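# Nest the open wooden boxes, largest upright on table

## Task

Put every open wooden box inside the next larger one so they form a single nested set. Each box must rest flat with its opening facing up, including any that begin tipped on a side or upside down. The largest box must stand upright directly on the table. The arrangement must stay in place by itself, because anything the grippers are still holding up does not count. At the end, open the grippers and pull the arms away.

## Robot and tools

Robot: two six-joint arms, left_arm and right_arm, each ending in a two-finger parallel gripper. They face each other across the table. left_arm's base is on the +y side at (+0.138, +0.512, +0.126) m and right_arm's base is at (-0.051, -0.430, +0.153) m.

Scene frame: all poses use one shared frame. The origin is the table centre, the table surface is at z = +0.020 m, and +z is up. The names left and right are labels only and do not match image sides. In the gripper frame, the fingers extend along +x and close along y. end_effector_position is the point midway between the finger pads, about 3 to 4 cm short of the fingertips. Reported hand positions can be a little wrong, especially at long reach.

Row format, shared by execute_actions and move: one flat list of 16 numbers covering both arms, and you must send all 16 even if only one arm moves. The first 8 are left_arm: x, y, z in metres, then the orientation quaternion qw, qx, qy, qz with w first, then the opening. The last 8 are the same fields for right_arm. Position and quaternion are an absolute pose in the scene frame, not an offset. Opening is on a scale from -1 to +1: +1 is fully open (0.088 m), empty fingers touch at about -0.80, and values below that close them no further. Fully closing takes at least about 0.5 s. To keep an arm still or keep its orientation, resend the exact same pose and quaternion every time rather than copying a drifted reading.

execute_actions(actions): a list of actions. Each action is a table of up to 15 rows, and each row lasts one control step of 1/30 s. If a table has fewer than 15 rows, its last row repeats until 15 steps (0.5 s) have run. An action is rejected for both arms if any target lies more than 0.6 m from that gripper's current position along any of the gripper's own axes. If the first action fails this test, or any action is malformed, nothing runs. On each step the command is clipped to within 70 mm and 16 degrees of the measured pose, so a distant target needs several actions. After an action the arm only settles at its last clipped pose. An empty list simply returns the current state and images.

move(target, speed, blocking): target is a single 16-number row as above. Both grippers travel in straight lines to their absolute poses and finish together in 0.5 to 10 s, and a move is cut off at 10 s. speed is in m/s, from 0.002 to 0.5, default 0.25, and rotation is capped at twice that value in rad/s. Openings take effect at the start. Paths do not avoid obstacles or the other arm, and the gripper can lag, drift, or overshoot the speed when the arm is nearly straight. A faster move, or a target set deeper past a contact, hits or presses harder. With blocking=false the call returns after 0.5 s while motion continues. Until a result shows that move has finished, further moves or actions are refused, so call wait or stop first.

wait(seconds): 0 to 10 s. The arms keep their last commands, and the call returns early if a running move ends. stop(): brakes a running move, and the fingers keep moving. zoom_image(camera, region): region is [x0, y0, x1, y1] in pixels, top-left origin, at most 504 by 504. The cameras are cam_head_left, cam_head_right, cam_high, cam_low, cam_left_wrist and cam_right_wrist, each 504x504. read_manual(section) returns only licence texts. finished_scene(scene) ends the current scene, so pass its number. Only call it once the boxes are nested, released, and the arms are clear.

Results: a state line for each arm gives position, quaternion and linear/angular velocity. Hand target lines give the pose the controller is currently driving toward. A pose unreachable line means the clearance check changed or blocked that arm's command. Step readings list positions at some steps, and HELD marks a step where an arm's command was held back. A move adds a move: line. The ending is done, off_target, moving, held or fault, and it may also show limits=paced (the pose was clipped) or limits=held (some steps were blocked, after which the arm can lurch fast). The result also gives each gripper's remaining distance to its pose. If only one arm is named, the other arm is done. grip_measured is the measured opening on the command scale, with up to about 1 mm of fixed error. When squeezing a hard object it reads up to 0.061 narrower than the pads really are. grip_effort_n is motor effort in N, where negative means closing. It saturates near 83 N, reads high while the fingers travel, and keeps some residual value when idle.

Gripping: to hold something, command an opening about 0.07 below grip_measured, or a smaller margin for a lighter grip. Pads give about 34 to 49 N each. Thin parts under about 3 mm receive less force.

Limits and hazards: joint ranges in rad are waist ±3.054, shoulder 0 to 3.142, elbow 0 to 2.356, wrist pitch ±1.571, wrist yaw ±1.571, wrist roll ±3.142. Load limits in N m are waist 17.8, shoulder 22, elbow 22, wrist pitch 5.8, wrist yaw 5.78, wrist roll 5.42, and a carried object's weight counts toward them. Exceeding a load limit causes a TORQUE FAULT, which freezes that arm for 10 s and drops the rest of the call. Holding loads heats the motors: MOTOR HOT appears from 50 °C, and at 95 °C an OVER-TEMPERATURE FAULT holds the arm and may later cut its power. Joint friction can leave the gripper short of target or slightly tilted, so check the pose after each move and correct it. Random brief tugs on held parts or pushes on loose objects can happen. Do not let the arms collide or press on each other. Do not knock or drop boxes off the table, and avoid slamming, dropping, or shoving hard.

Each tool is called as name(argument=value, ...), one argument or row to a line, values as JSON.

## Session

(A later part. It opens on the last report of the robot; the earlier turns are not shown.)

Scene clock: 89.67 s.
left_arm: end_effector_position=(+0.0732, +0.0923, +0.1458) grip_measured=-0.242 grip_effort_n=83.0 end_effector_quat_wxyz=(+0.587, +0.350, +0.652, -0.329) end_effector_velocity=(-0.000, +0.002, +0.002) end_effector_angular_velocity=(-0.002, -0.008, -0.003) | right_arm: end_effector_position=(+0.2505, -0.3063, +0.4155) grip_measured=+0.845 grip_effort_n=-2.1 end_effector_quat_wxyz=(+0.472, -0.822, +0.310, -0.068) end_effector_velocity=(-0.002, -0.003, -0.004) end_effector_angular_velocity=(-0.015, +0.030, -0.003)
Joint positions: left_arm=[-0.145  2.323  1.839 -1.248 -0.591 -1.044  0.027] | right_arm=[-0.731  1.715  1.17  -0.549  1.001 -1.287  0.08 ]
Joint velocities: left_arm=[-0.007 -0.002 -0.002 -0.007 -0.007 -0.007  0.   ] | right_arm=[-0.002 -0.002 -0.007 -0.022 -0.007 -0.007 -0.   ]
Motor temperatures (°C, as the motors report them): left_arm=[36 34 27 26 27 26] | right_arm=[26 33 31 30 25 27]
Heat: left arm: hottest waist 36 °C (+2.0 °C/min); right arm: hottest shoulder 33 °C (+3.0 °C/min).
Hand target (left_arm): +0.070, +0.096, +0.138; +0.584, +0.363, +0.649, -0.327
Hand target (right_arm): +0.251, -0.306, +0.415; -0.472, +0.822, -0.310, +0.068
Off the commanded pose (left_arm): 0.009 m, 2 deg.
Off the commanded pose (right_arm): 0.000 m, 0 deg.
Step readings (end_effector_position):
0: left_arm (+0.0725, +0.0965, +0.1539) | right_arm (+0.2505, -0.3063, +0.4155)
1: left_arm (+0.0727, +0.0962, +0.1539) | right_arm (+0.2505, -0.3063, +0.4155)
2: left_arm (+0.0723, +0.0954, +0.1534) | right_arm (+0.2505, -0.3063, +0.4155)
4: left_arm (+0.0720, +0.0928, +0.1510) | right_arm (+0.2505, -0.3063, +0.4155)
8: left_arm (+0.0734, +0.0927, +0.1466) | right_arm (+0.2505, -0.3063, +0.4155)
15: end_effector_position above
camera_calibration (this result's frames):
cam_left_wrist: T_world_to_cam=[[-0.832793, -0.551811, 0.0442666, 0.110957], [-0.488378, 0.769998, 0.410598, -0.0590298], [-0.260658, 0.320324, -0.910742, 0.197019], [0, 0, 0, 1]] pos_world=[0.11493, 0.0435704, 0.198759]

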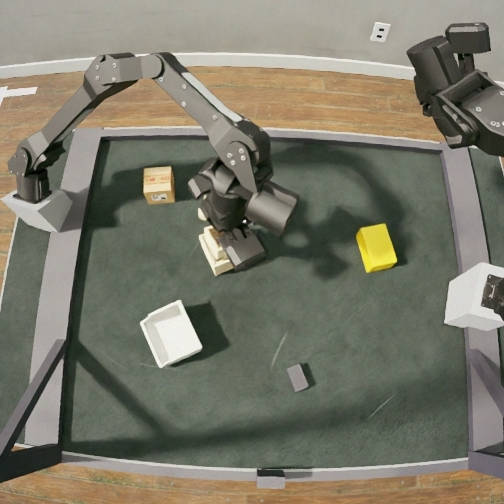

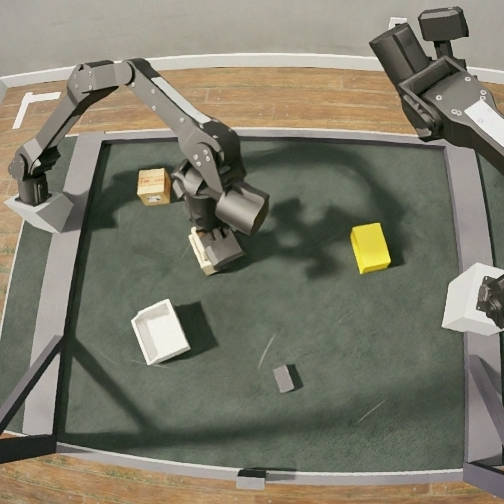

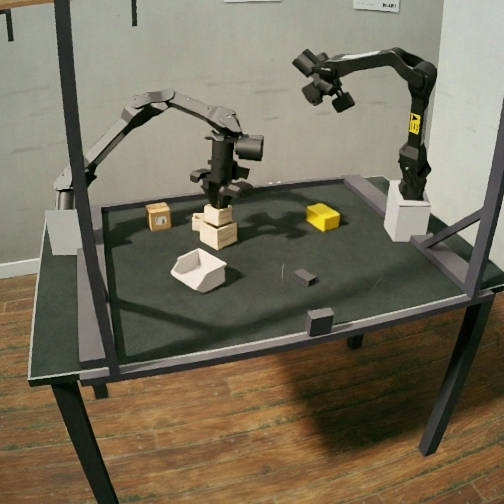

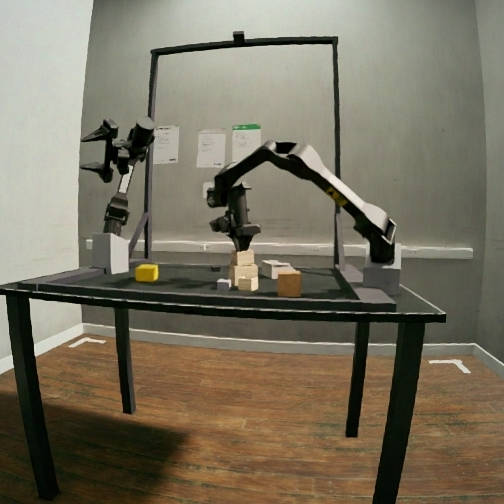

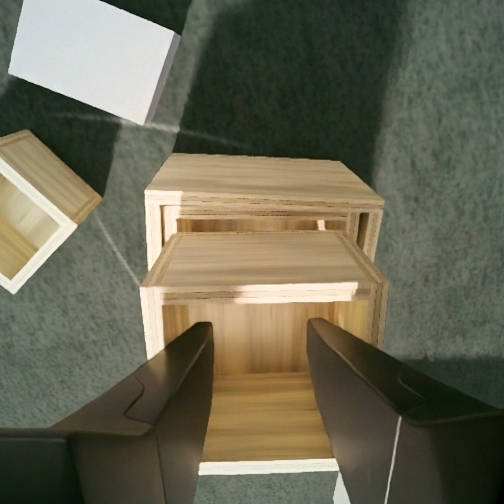

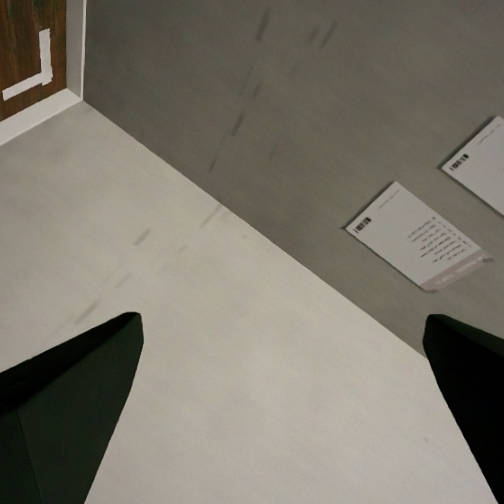

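execute_actions(
  actions=[
    [[0.0675,0.0975,0.140,0.5780,0.3744,0.6419,-0.3371,-0.15,0.2505,-0.3063,0.4155,0.472,-0.822,0.310,-0.068,0.845]],
  ],
)

zoom_image(
  camera="cam_left_wrist",
  region=[135, 180, 265, 260],
)

zoom_image(
  camera="cam_left_wrist",
  region=[265, 180, 395, 260],
)

Scene clock: 90.87 s.
left_arm: end_effector_position=(+0.0716, +0.0943, +0.1450) grip_measured=-0.242 grip_effort_n=83.0 end_effector_quat_wxyz=(+0.581, +0.363, +0.646, -0.336) end_effector_velocity=(+0.001, +0.001, +0.001) end_effector_angular_velocity=(+0.001, -0.009, +0.000) | right_arm: end_effector_position=(+0.2505, -0.3063, +0.4155) grip_measured=+0.845 grip_effort_n=-2.1 end_effector_quat_wxyz=(+0.472, -0.822, +0.310, -0.068) end_effector_velocity=(+0.002, +0.001, +0.000) end_effector_angular_velocity=(+0.026, -0.015, +0.000)
Joint positions: left_arm=[-0.149  2.328  1.839 -1.255 -0.592 -1.021  0.027] | right_arm=[-0.731  1.715  1.17  -0.549  1.001 -1.287  0.08 ]
Joint velocities: left_arm=[-0.002 -0.002 -0.002 -0.007 -0.007 -0.007 -0.   ] | right_arm=[-0.002  0.002  0.002  0.007 -0.007  0.022 -0.   ]
Motor temperatures (°C, as the motors report them): left_arm=[36 34 27 26 27 26] | right_arm=[26 33 31 30 25 27]
Heat: left arm: hottest waist 36 °C (+2.0 °C/min); right arm: hottest shoulder 33 °C (+3.0 °C/min).
Hand target (left_arm): +0.068, +0.098, +0.140; +0.578, +0.375, +0.642, -0.337
Hand target (right_arm): +0.251, -0.306, +0.415; -0.472, +0.822, -0.310, +0.068
Off the commanded pose (left_arm): 0.007 m, 1 deg.
Off the commanded pose (right_arm): 0.000 m, 0 deg.
Step readings (end_effector_position):
0: left_arm (+0.0732, +0.0924, +0.1457) | right_arm (+0.2505, -0.3063, +0.4155)
1: left_arm (+0.0731, +0.0924, +0.1456) | right_arm (+0.2505, -0.3063, +0.4155)
2: left_arm (+0.0729, +0.0925, +0.1456) | right_arm (+0.2505, -0.3063, +0.4155)
4: left_arm (+0.0726, +0.0932, +0.1453) | right_arm (+0.2505, -0.3063, +0.4155)
8: left_arm (+0.0717, +0.0941, +0.1450) | right_arm (+0.2505, -0.3063, +0.4155)
15: end_effector_position above
camera_calibration (this result's frames):
cam_left_wrist: T_world_to_cam=[[-0.8508, -0.52397, 0.0399353, 0.109991], [-0.463497, 0.784069, 0.412803, -0.0644435], [-0.247608, 0.332703, -0.909945, 0.193052], [0, 0, 0, 1]] pos_world=[0.111512, 0.0439309, 0.197877]

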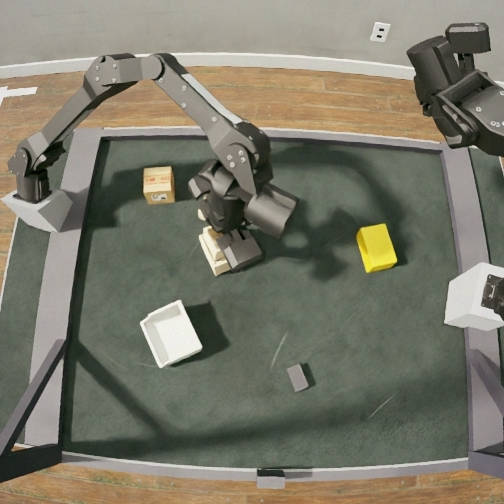

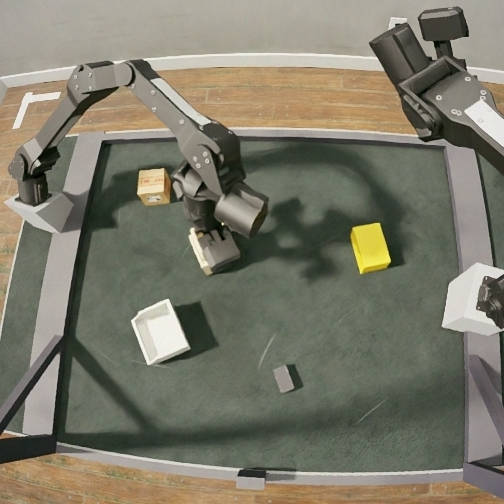

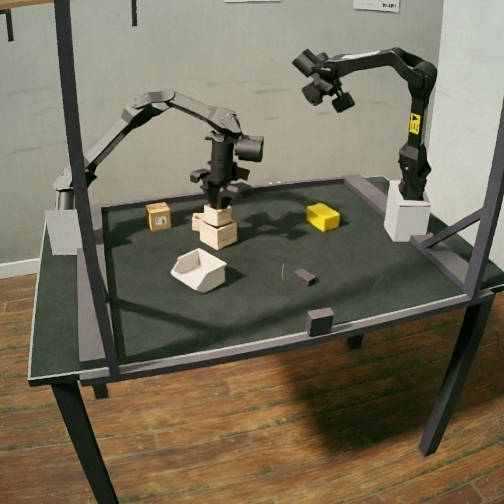

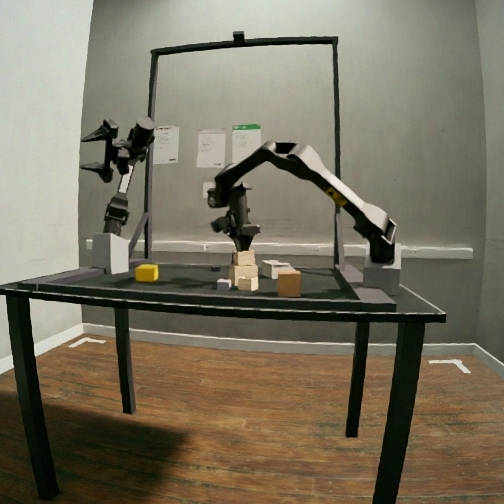

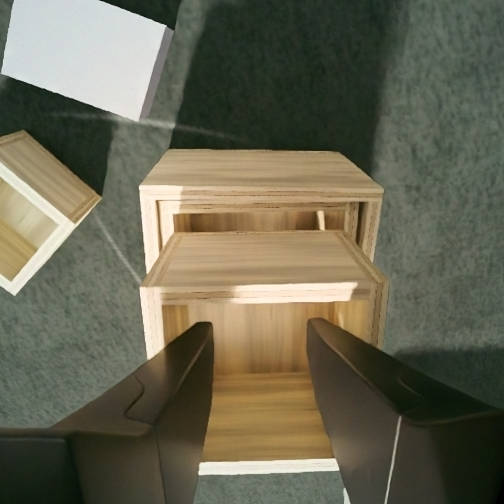

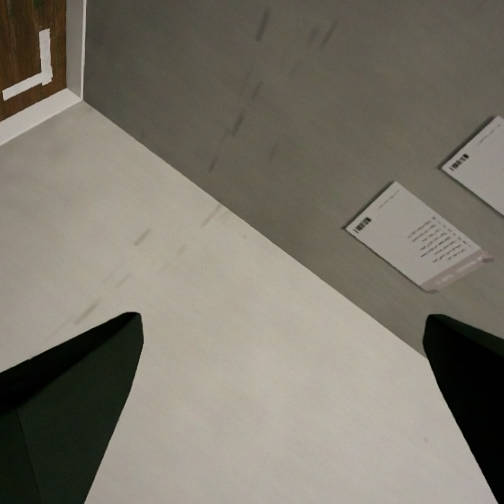

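Region (135, 180, 265, 260) of cam_left_wrist's 504x504 image, scaled by 3.877, with more detail than that image has; it fills the top 310 rows of this view, and the rest is white.

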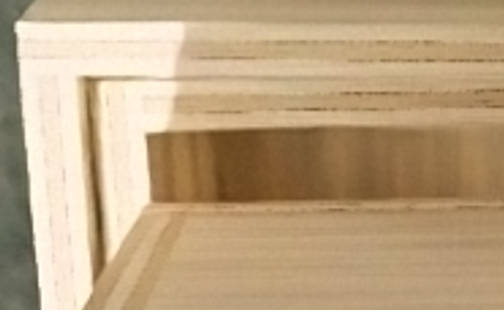

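Region (265, 180, 395, 260) of cam_left_wrist's 504x504 image, scaled by 3.877, with more detail than that image has; it fills the top 310 rows of this view, and the rest is white.

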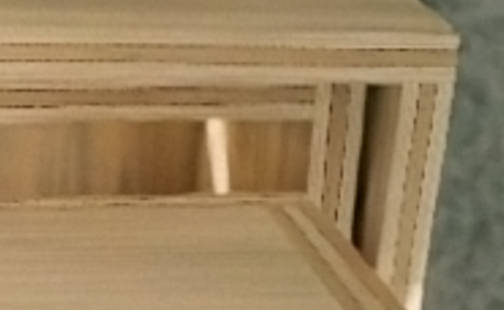

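execute_actions(
  actions=[
    [[0.0670,0.0985,0.134,0.5780,0.3744,0.6419,-0.3371,-0.15,0.2505,-0.3063,0.4155,0.472,-0.822,0.310,-0.068,0.845]],
  ],
)

zoom_image(
  camera="cam_left_wrist",
  region=[135, 180, 265, 260],
)

zoom_image(
  camera="cam_left_wrist",
  region=[265, 180, 395, 260],
)

Scene clock: 91.67 s.
left_arm: end_effector_position=(+0.0693, +0.0945, +0.1420) grip_measured=-0.242 grip_effort_n=83.0 end_effector_quat_wxyz=(+0.581, +0.362, +0.645, -0.340) end_effector_velocity=(-0.000, +0.005, -0.002) end_effector_angular_velocity=(+0.011, -0.014, -0.009) | right_arm: end_effector_position=(+0.2505, -0.3063, +0.4155) grip_measured=+0.845 grip_effort_n=-2.1 end_effector_quat_wxyz=(+0.472, -0.822, +0.310, -0.068) end_effector_velocity=(-0.002, -0.003, -0.004) end_effector_angular_velocity=(-0.015, +0.030, -0.003)
Joint positions: left_arm=[-0.148  2.329  1.825 -1.234 -0.592 -1.013  0.027] | right_arm=[-0.731  1.715  1.17  -0.549  1.001 -1.287  0.08 ]
Joint velocities: left_arm=[-0.002  0.002 -0.012 -0.007 -0.007 -0.007 -0.   ] | right_arm=[-0.002 -0.002 -0.007 -0.022 -0.007 -0.007 -0.   ]
Motor temperatures (°C, as the motors report them): left_arm=[36 34 27 25 27 26] | right_arm=[26 33 31 30 25 27]
Heat: left arm: hottest waist 36 °C (+2.0 °C/min); right arm: hottest shoulder 33 °C (+3.0 °C/min).
Hand target (left_arm): +0.067, +0.098, +0.134; +0.578, +0.374, +0.642, -0.337
Hand target (right_arm): +0.251, -0.306, +0.415; -0.472, +0.822, -0.310, +0.068
Off the commanded pose (left_arm): 0.009 m, 2 deg.
Off the commanded pose (right_arm): 0.000 m, 0 deg.
Step readings (end_effector_position):
0: left_arm (+0.0716, +0.0943, +0.1450) | right_arm (+0.2505, -0.3063, +0.4155)
1: left_arm (+0.0715, +0.0944, +0.1449) | right_arm (+0.2505, -0.3063, +0.4155)
2: left_arm (+0.0711, +0.0944, +0.1443) | right_arm (+0.2505, -0.3063, +0.4155)
4: left_arm (+0.0702, +0.0940, +0.1435) | right_arm (+0.2505, -0.3063, +0.4155)
8: left_arm (+0.0694, +0.0948, +0.1422) | right_arm (+0.2505, -0.3063, +0.4155)
15: end_effector_position above
camera_calibration (this result's frames):
cam_left_wrist: T_world_to_cam=[[-0.852604, -0.520669, 0.0443893, 0.107474], [-0.459798, 0.787856, 0.409718, -0.064585], [-0.2483, 0.328917, -0.911132, 0.19025], [0, 0, 0, 1]] pos_world=[0.109176, 0.0442657, 0.195034]

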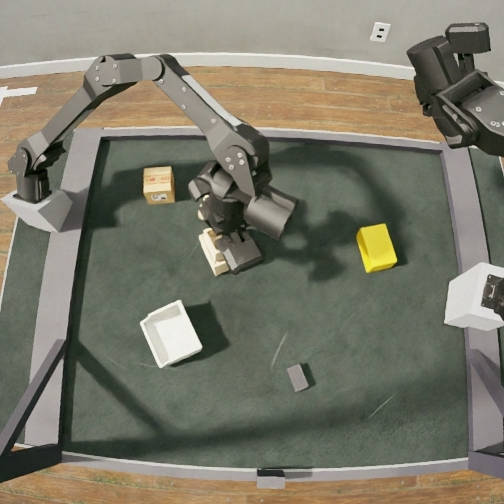

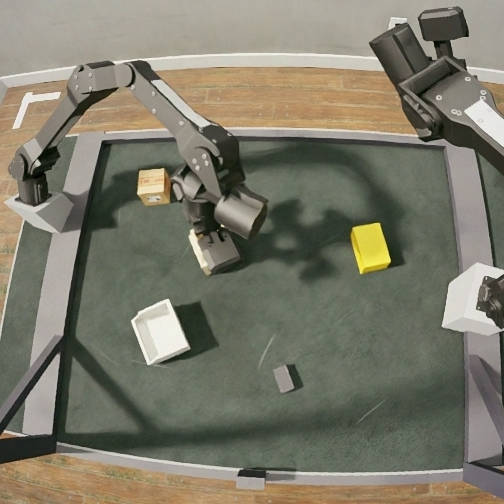

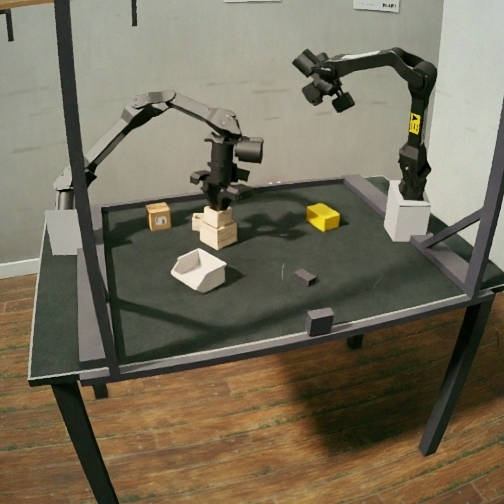

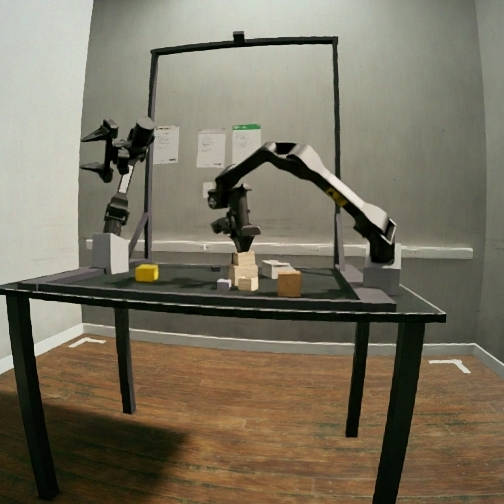

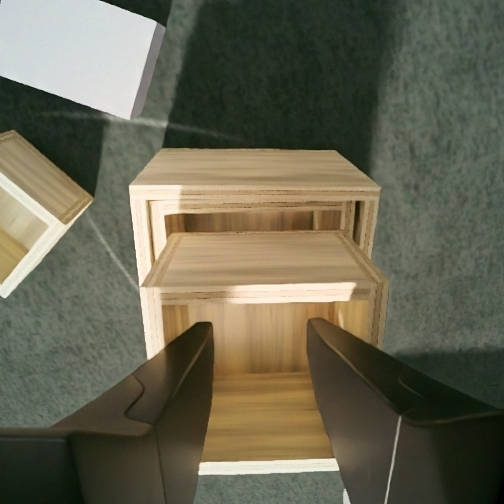

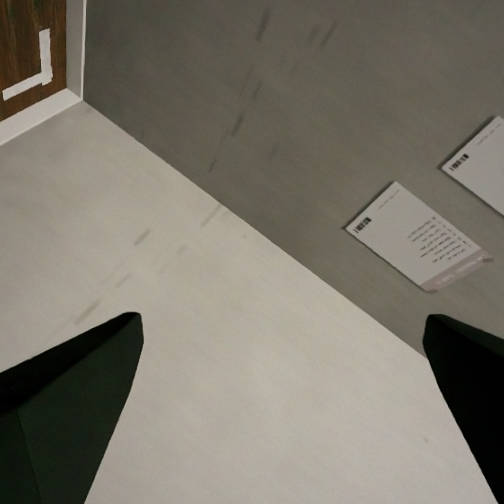

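Region (135, 180, 265, 260) of cam_left_wrist's 504x504 image, scaled by 3.877, with more detail than that image has; it fills the top 310 rows of this view, and the rest is white.

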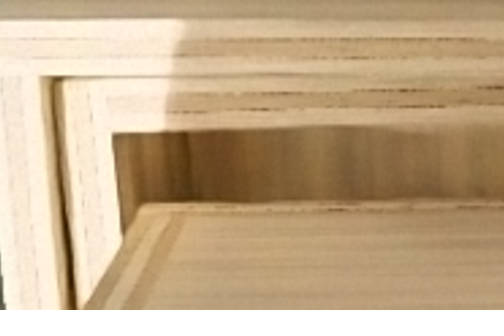

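Region (265, 180, 395, 260) of cam_left_wrist's 504x504 image, scaled by 3.877, with more detail than that image has; it fills the top 310 rows of this view, and the rest is white.

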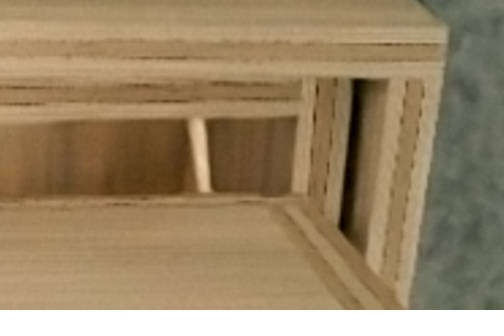

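execute_actions(
  actions=[
    [[0.0705,0.0975,0.130,0.5780,0.3744,0.6419,-0.3371,-0.15,0.2505,-0.3063,0.4155,0.472,-0.822,0.310,-0.068,0.845]],
  ],
)

zoom_image(
  camera="cam_left_wrist",
  region=[135, 180, 265, 260],
)

zoom_image(
  camera="cam_left_wrist",
  region=[265, 180, 395, 260],
)

Scene clock: 92.43 s.
left_arm: end_effector_position=(+0.0722, +0.0940, +0.1365) grip_measured=-0.242 grip_effort_n=83.0 end_effector_quat_wxyz=(+0.580, +0.364, +0.645, -0.339) end_effector_velocity=(+0.002, -0.001, -0.000) end_effector_angular_velocity=(-0.014, -0.018, -0.009) | right_arm: end_effector_position=(+0.2505, -0.3063, +0.4155) grip_measured=+0.845 grip_effort_n=-2.1 end_effector_quat_wxyz=(+0.472, -0.822, +0.310, -0.068) end_effector_velocity=(-0.002, -0.003, -0.004) end_effector_angular_velocity=(-0.027, +0.038, -0.000)
Joint positions: left_arm=[-0.136  2.329  1.814 -1.219 -0.595 -0.998  0.027] | right_arm=[-0.731  1.715  1.17  -0.549  1.001 -1.287  0.08 ]
Joint velocities: left_arm=[-0.002 -0.002 -0.007  0.007 -0.022  0.007 -0.   ] | right_arm=[-0.002 -0.002 -0.007 -0.022 -0.007 -0.022 -0.   ]
Motor temperatures (°C, as the motors report them): left_arm=[36 34 27 25 27 26] | right_arm=[26 33 31 30 25 27]
Heat: left arm: hottest waist 36 °C (+2.0 °C/min); right arm: hottest shoulder 33 °C (+3.0 °C/min).
Hand target (left_arm): +0.070, +0.098, +0.130; +0.578, +0.374, +0.642, -0.337
Hand target (right_arm): +0.251, -0.306, +0.415; -0.472, +0.822, -0.310, +0.068
Off the commanded pose (left_arm): 0.008 m, 1 deg.
Off the commanded pose (right_arm): 0.000 m, 0 deg.
Step readings (end_effector_position):
0: left_arm (+0.0693, +0.0945, +0.1420) | right_arm (+0.2505, -0.3063, +0.4155)
1: left_arm (+0.0692, +0.0945, +0.1417) | right_arm (+0.2505, -0.3063, +0.4155)
2: left_arm (+0.0692, +0.0943, +0.1409) | right_arm (+0.2505, -0.3063, +0.4155)
4: left_arm (+0.0705, +0.0941, +0.1390) | right_arm (+0.2505, -0.3063, +0.4155)
8: left_arm (+0.0722, +0.0941, +0.1365) | right_arm (+0.2505, -0.3063, +0.4155)
15: end_effector_position above
camera_calibration (this result's frames):
cam_left_wrist: T_world_to_cam=[[-0.853975, -0.518686, 0.041124, 0.110207], [-0.458573, 0.78763, 0.411521, -0.0609138], [-0.245841, 0.33257, -0.910472, 0.185479], [0, 0, 0, 1]] pos_world=[0.111779, 0.0434557, 0.189408]

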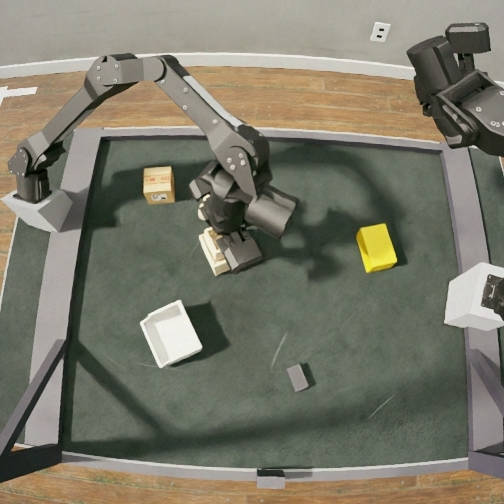

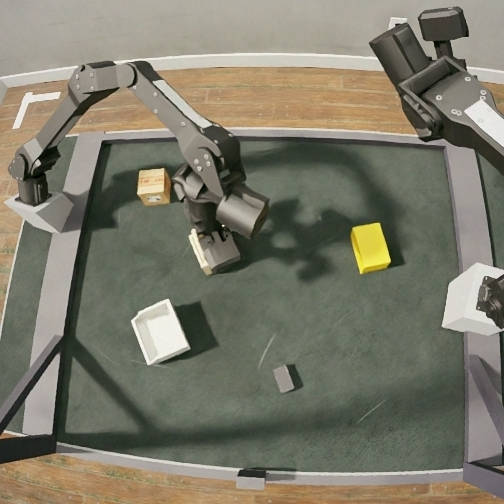

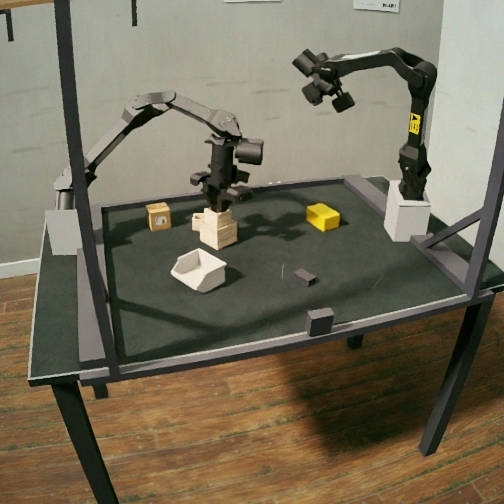

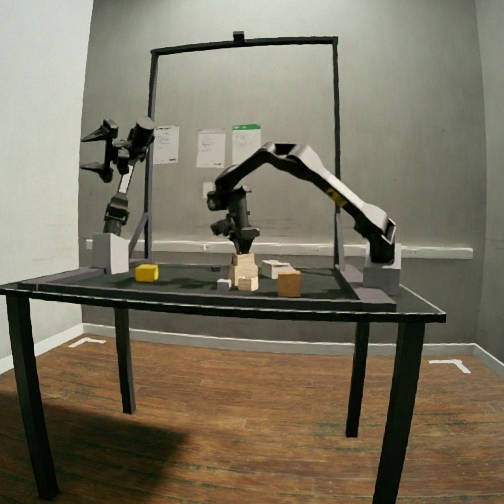

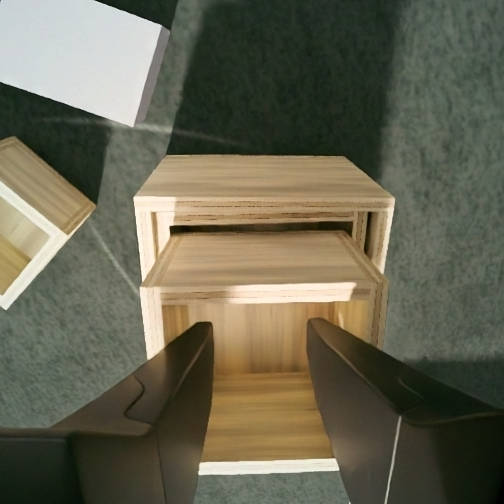

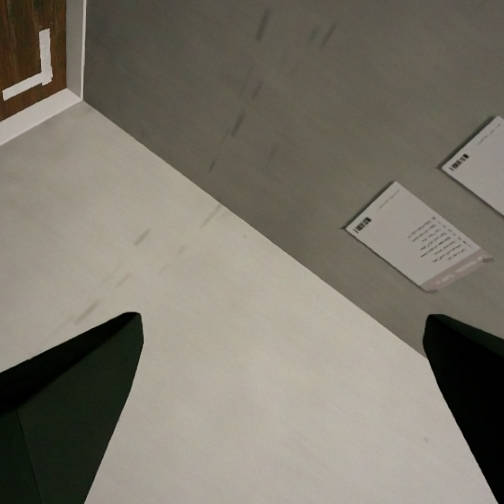

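Region (135, 180, 265, 260) of cam_left_wrist's 504x504 image, scaled by 3.877, with more detail than that image has; it fills the top 310 rows of this view, and the rest is white.

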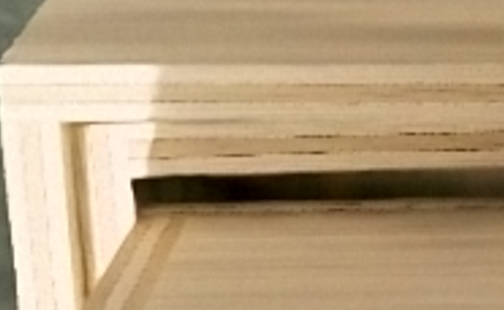

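Region (265, 180, 395, 260) of cam_left_wrist's 504x504 image, scaled by 3.877, with more detail than that image has; it fills the top 310 rows of this view, and the rest is white.

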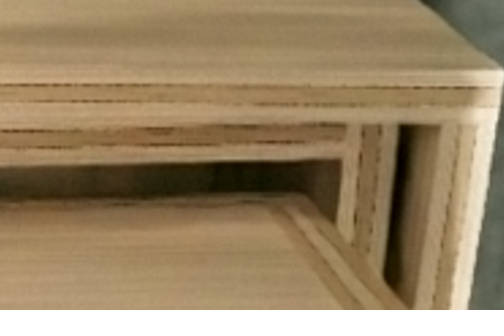

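execute_actions(
  actions=[
    [[0.0688,0.0975,0.1275,0.5780,0.3744,0.6419,-0.3371,-0.15,0.2505,-0.3063,0.4155,0.472,-0.822,0.310,-0.068,0.845]],
  ],
)

zoom_image(
  camera="cam_left_wrist",
  region=[135, 180, 265, 260],
)

zoom_image(
  camera="cam_left_wrist",
  region=[265, 180, 395, 260],
)

Scene clock: 93.13 s.
left_arm: end_effector_position=(+0.0713, +0.0933, +0.1358) grip_measured=-0.242 grip_effort_n=83.0 end_effector_quat_wxyz=(+0.581, +0.362, +0.645, -0.340) end_effector_velocity=(-0.001, +0.004, +0.000) end_effector_angular_velocity=(+0.011, +0.002, -0.002) | right_arm: end_effector_position=(+0.2505, -0.3063, +0.4155) grip_measured=+0.845 grip_effort_n=-2.1 end_effector_quat_wxyz=(+0.472, -0.822, +0.310, -0.068) end_effector_velocity=(-0.002, -0.002, -0.003) end_effector_angular_velocity=(-0.013, +0.026, -0.002)
Joint positions: left_arm=[-0.136  2.329  1.811 -1.211 -0.595 -0.997  0.027] | right_arm=[-0.731  1.715  1.17  -0.549  1.001 -1.287  0.08 ]
Joint velocities: left_arm=[-0.002 -0.002 -0.007 -0.007  0.007 -0.007  0.   ] | right_arm=[-0.002 -0.002 -0.002 -0.022 -0.007 -0.007 -0.   ]
Motor temperatures (°C, as the motors report them): left_arm=[36 34 27 25 27 26] | right_arm=[26 33 31 30 25 27]
Heat: left arm: hottest waist 36 °C (+1.0 °C/min); right arm: hottest shoulder 33 °C (+3.0 °C/min).
Hand target (left_arm): +0.069, +0.098, +0.128; +0.578, +0.374, +0.642, -0.337
Hand target (right_arm): +0.251, -0.306, +0.415; -0.472, +0.822, -0.310, +0.068
Off the commanded pose (left_arm): 0.010 m, 2 deg.
Off the commanded pose (right_arm): 0.000 m, 0 deg.
Step readings (end_effector_position):
0: left_arm (+0.0722, +0.0940, +0.1365) | right_arm (+0.2505, -0.3063, +0.4155)
1: left_arm (+0.0721, +0.0938, +0.1364) | right_arm (+0.2505, -0.3063, +0.4155)
2: left_arm (+0.0718, +0.0937, +0.1361) | right_arm (+0.2505, -0.3063, +0.4155)
4: left_arm (+0.0716, +0.0935, +0.1360) | right_arm (+0.2505, -0.3063, +0.4155)
8: left_arm (+0.0714, +0.0934, +0.1358) | right_arm (+0.2505, -0.3063, +0.4155)
15: end_effector_position above
camera_calibration (this result's frames):
cam_left_wrist: T_world_to_cam=[[-0.852628, -0.520601, 0.0447263, 0.108763], [-0.459843, 0.78825, 0.408909, -0.0601006], [-0.248134, 0.32808, -0.911478, 0.185645], [0, 0, 0, 1]] pos_world=[0.111162, 0.04309, 0.188923]

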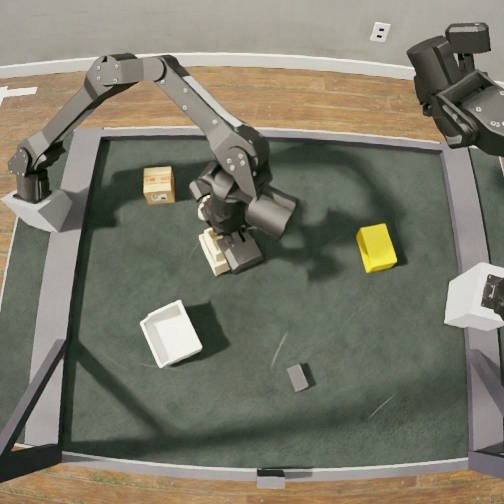

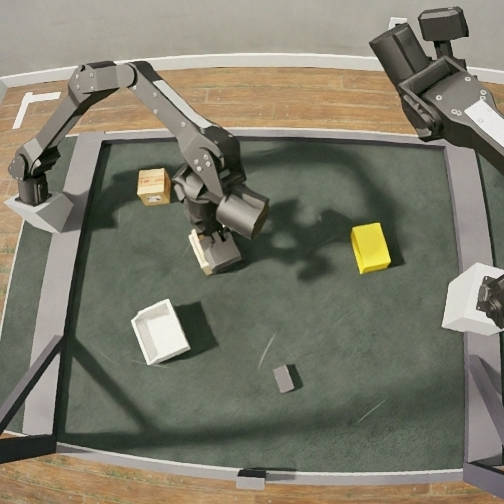

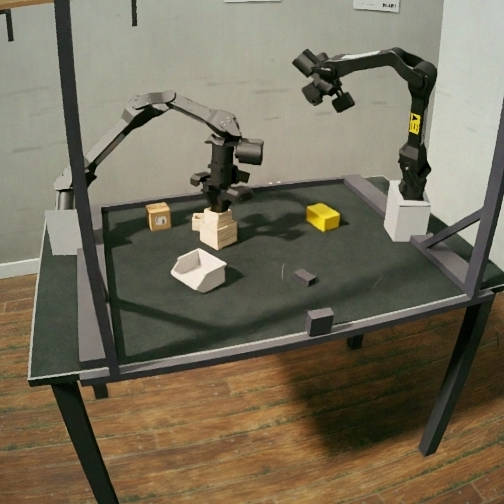

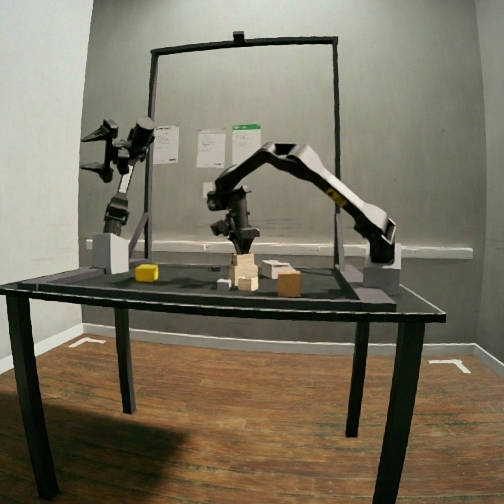

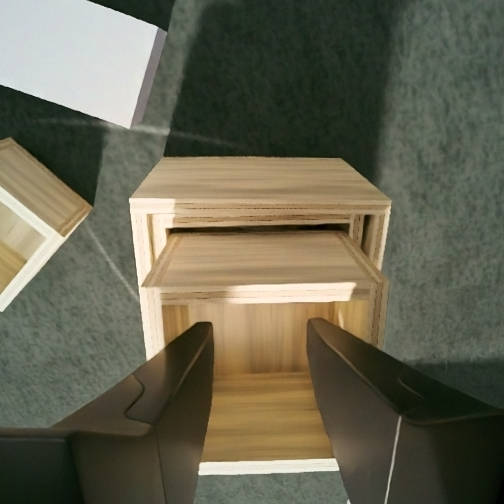

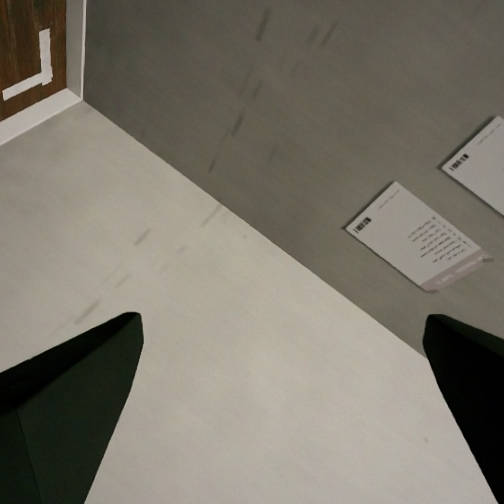

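Region (135, 180, 265, 260) of cam_left_wrist's 504x504 image, scaled by 3.877, with more detail than that image has; it fills the top 310 rows of this view, and the rest is white.

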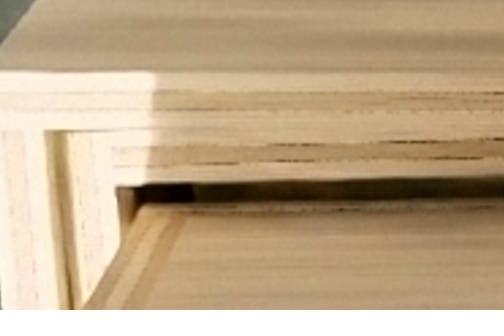

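Region (265, 180, 395, 260) of cam_left_wrist's 504x504 image, scaled by 3.877, with more detail than that image has; it fills the top 310 rows of this view, and the rest is white.

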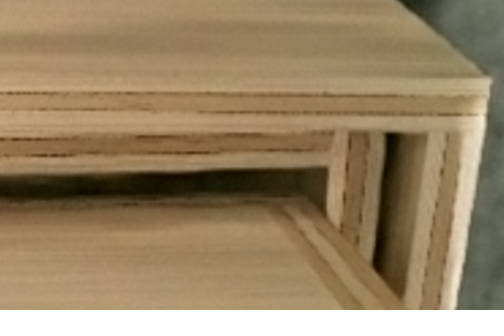

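execute_actions(
  actions=[
    [[0.0690,0.0975,0.1225,0.5780,0.3744,0.6419,-0.3371,-0.15,0.2505,-0.3063,0.4155,0.472,-0.822,0.310,-0.068,0.845]],
  ],
)

zoom_image(
  camera="cam_left_wrist",
  region=[135, 180, 265, 260],
)

zoom_image(
  camera="cam_left_wrist",
  region=[265, 180, 395, 260],
)

Scene clock: 93.83 s.
left_arm: end_effector_position=(+0.0706, +0.0935, +0.1337) grip_measured=-0.242 grip_effort_n=83.0 end_effector_quat_wxyz=(+0.581, +0.363, +0.643, -0.343) end_effector_velocity=(+0.000, -0.001, +0.001) end_effector_angular_velocity=(-0.009, -0.004, +0.010) | right_arm: end_effector_position=(+0.2505, -0.3063, +0.4155) grip_measured=+0.845 grip_effort_n=-2.1 end_effector_quat_wxyz=(+0.472, -0.822, +0.310, -0.068) end_effector_velocity=(-0.002, -0.001, -0.003) end_effector_angular_velocity=(-0.002, +0.030, +0.009)
Joint positions: left_arm=[-0.134  2.329  1.802 -1.199 -0.597 -0.987  0.027] | right_arm=[-0.731  1.715  1.17  -0.549  1.001 -1.287  0.08 ]
Joint velocities: left_arm=[-0.002 -0.002 -0.002  0.007 -0.007 -0.007 -0.   ] | right_arm=[-0.002 -0.007 -0.002 -0.022 -0.022 -0.007 -0.   ]
Motor temperatures (°C, as the motors report them): left_arm=[36 34 27 25 27 26] | right_arm=[26 33 31 30 25 27]
Heat: left arm: hottest waist 36 °C (+1.0 °C/min); right arm: hottest shoulder 33 °C (+3.0 °C/min).
Hand target (left_arm): +0.069, +0.098, +0.123; +0.578, +0.375, +0.642, -0.337
Hand target (right_arm): +0.251, -0.306, +0.415; -0.472, +0.822, -0.310, +0.068
Off the commanded pose (left_arm): 0.012 m, 1 deg.
Off the commanded pose (right_arm): 0.000 m, 0 deg.
Step readings (end_effector_position):
0: left_arm (+0.0713, +0.0933, +0.1358) | right_arm (+0.2505, -0.3063, +0.4155)
1: left_arm (+0.0712, +0.0933, +0.1353) | right_arm (+0.2505, -0.3063, +0.4155)
2: left_arm (+0.0711, +0.0934, +0.1346) | right_arm (+0.2505, -0.3063, +0.4155)
4: left_arm (+0.0708, +0.0935, +0.1342) | right_arm (+0.2505, -0.3063, +0.4155)
8: left_arm (+0.0706, +0.0934, +0.1339) | right_arm (+0.2505, -0.3063, +0.4155)
15: end_effector_position above
camera_calibration (this result's frames):
cam_left_wrist: T_world_to_cam=[[-0.856155, -0.514682, 0.0458328, 0.107904], [-0.454724, 0.792592, 0.406232, -0.0601499], [-0.245407, 0.326956, -0.91262, 0.183523], [0, 0, 0, 1]] pos_world=[0.110069, 0.0432065, 0.186976]

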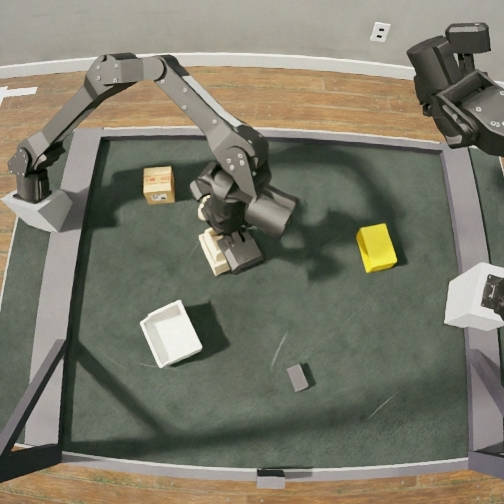

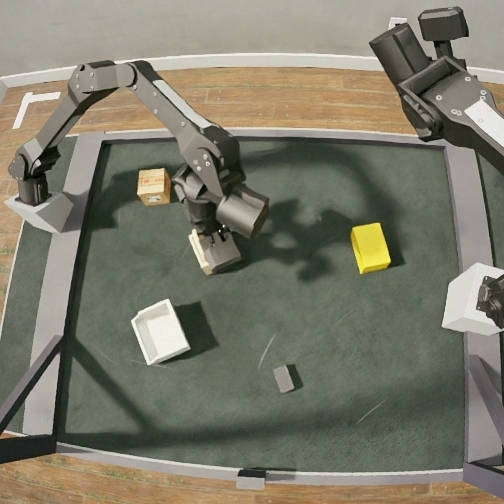

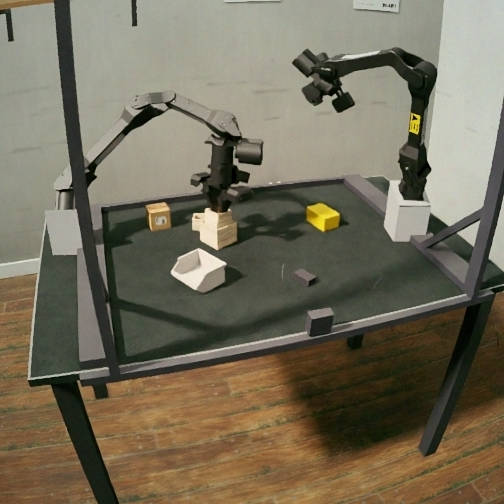

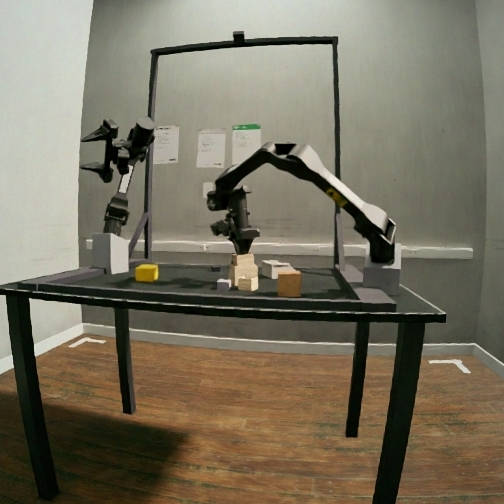

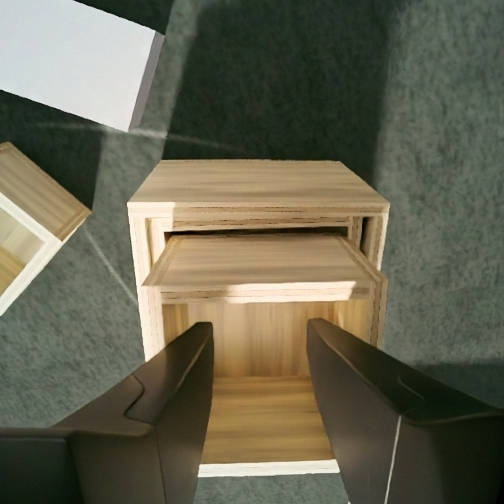

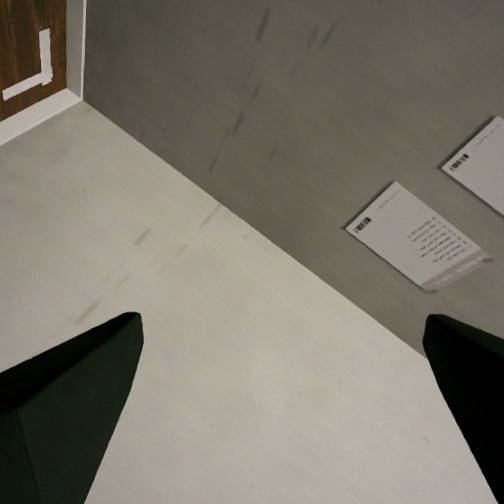

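Region (135, 180, 265, 260) of cam_left_wrist's 504x504 image, scaled by 3.877, with more detail than that image has; it fills the top 310 rows of this view, and the rest is white.

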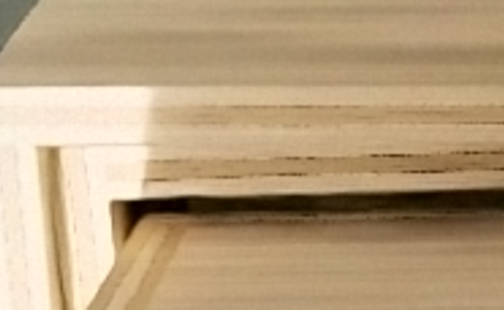

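Region (265, 180, 395, 260) of cam_left_wrist's 504x504 image, scaled by 3.877, with more detail than that image has; it fills the top 310 rows of this view, and the rest is white.

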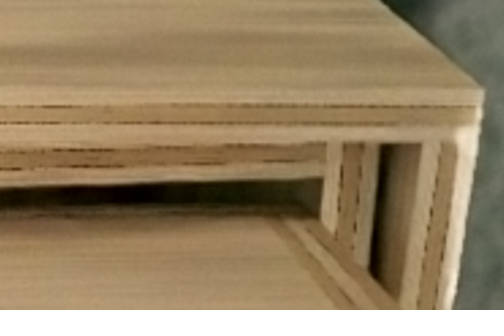

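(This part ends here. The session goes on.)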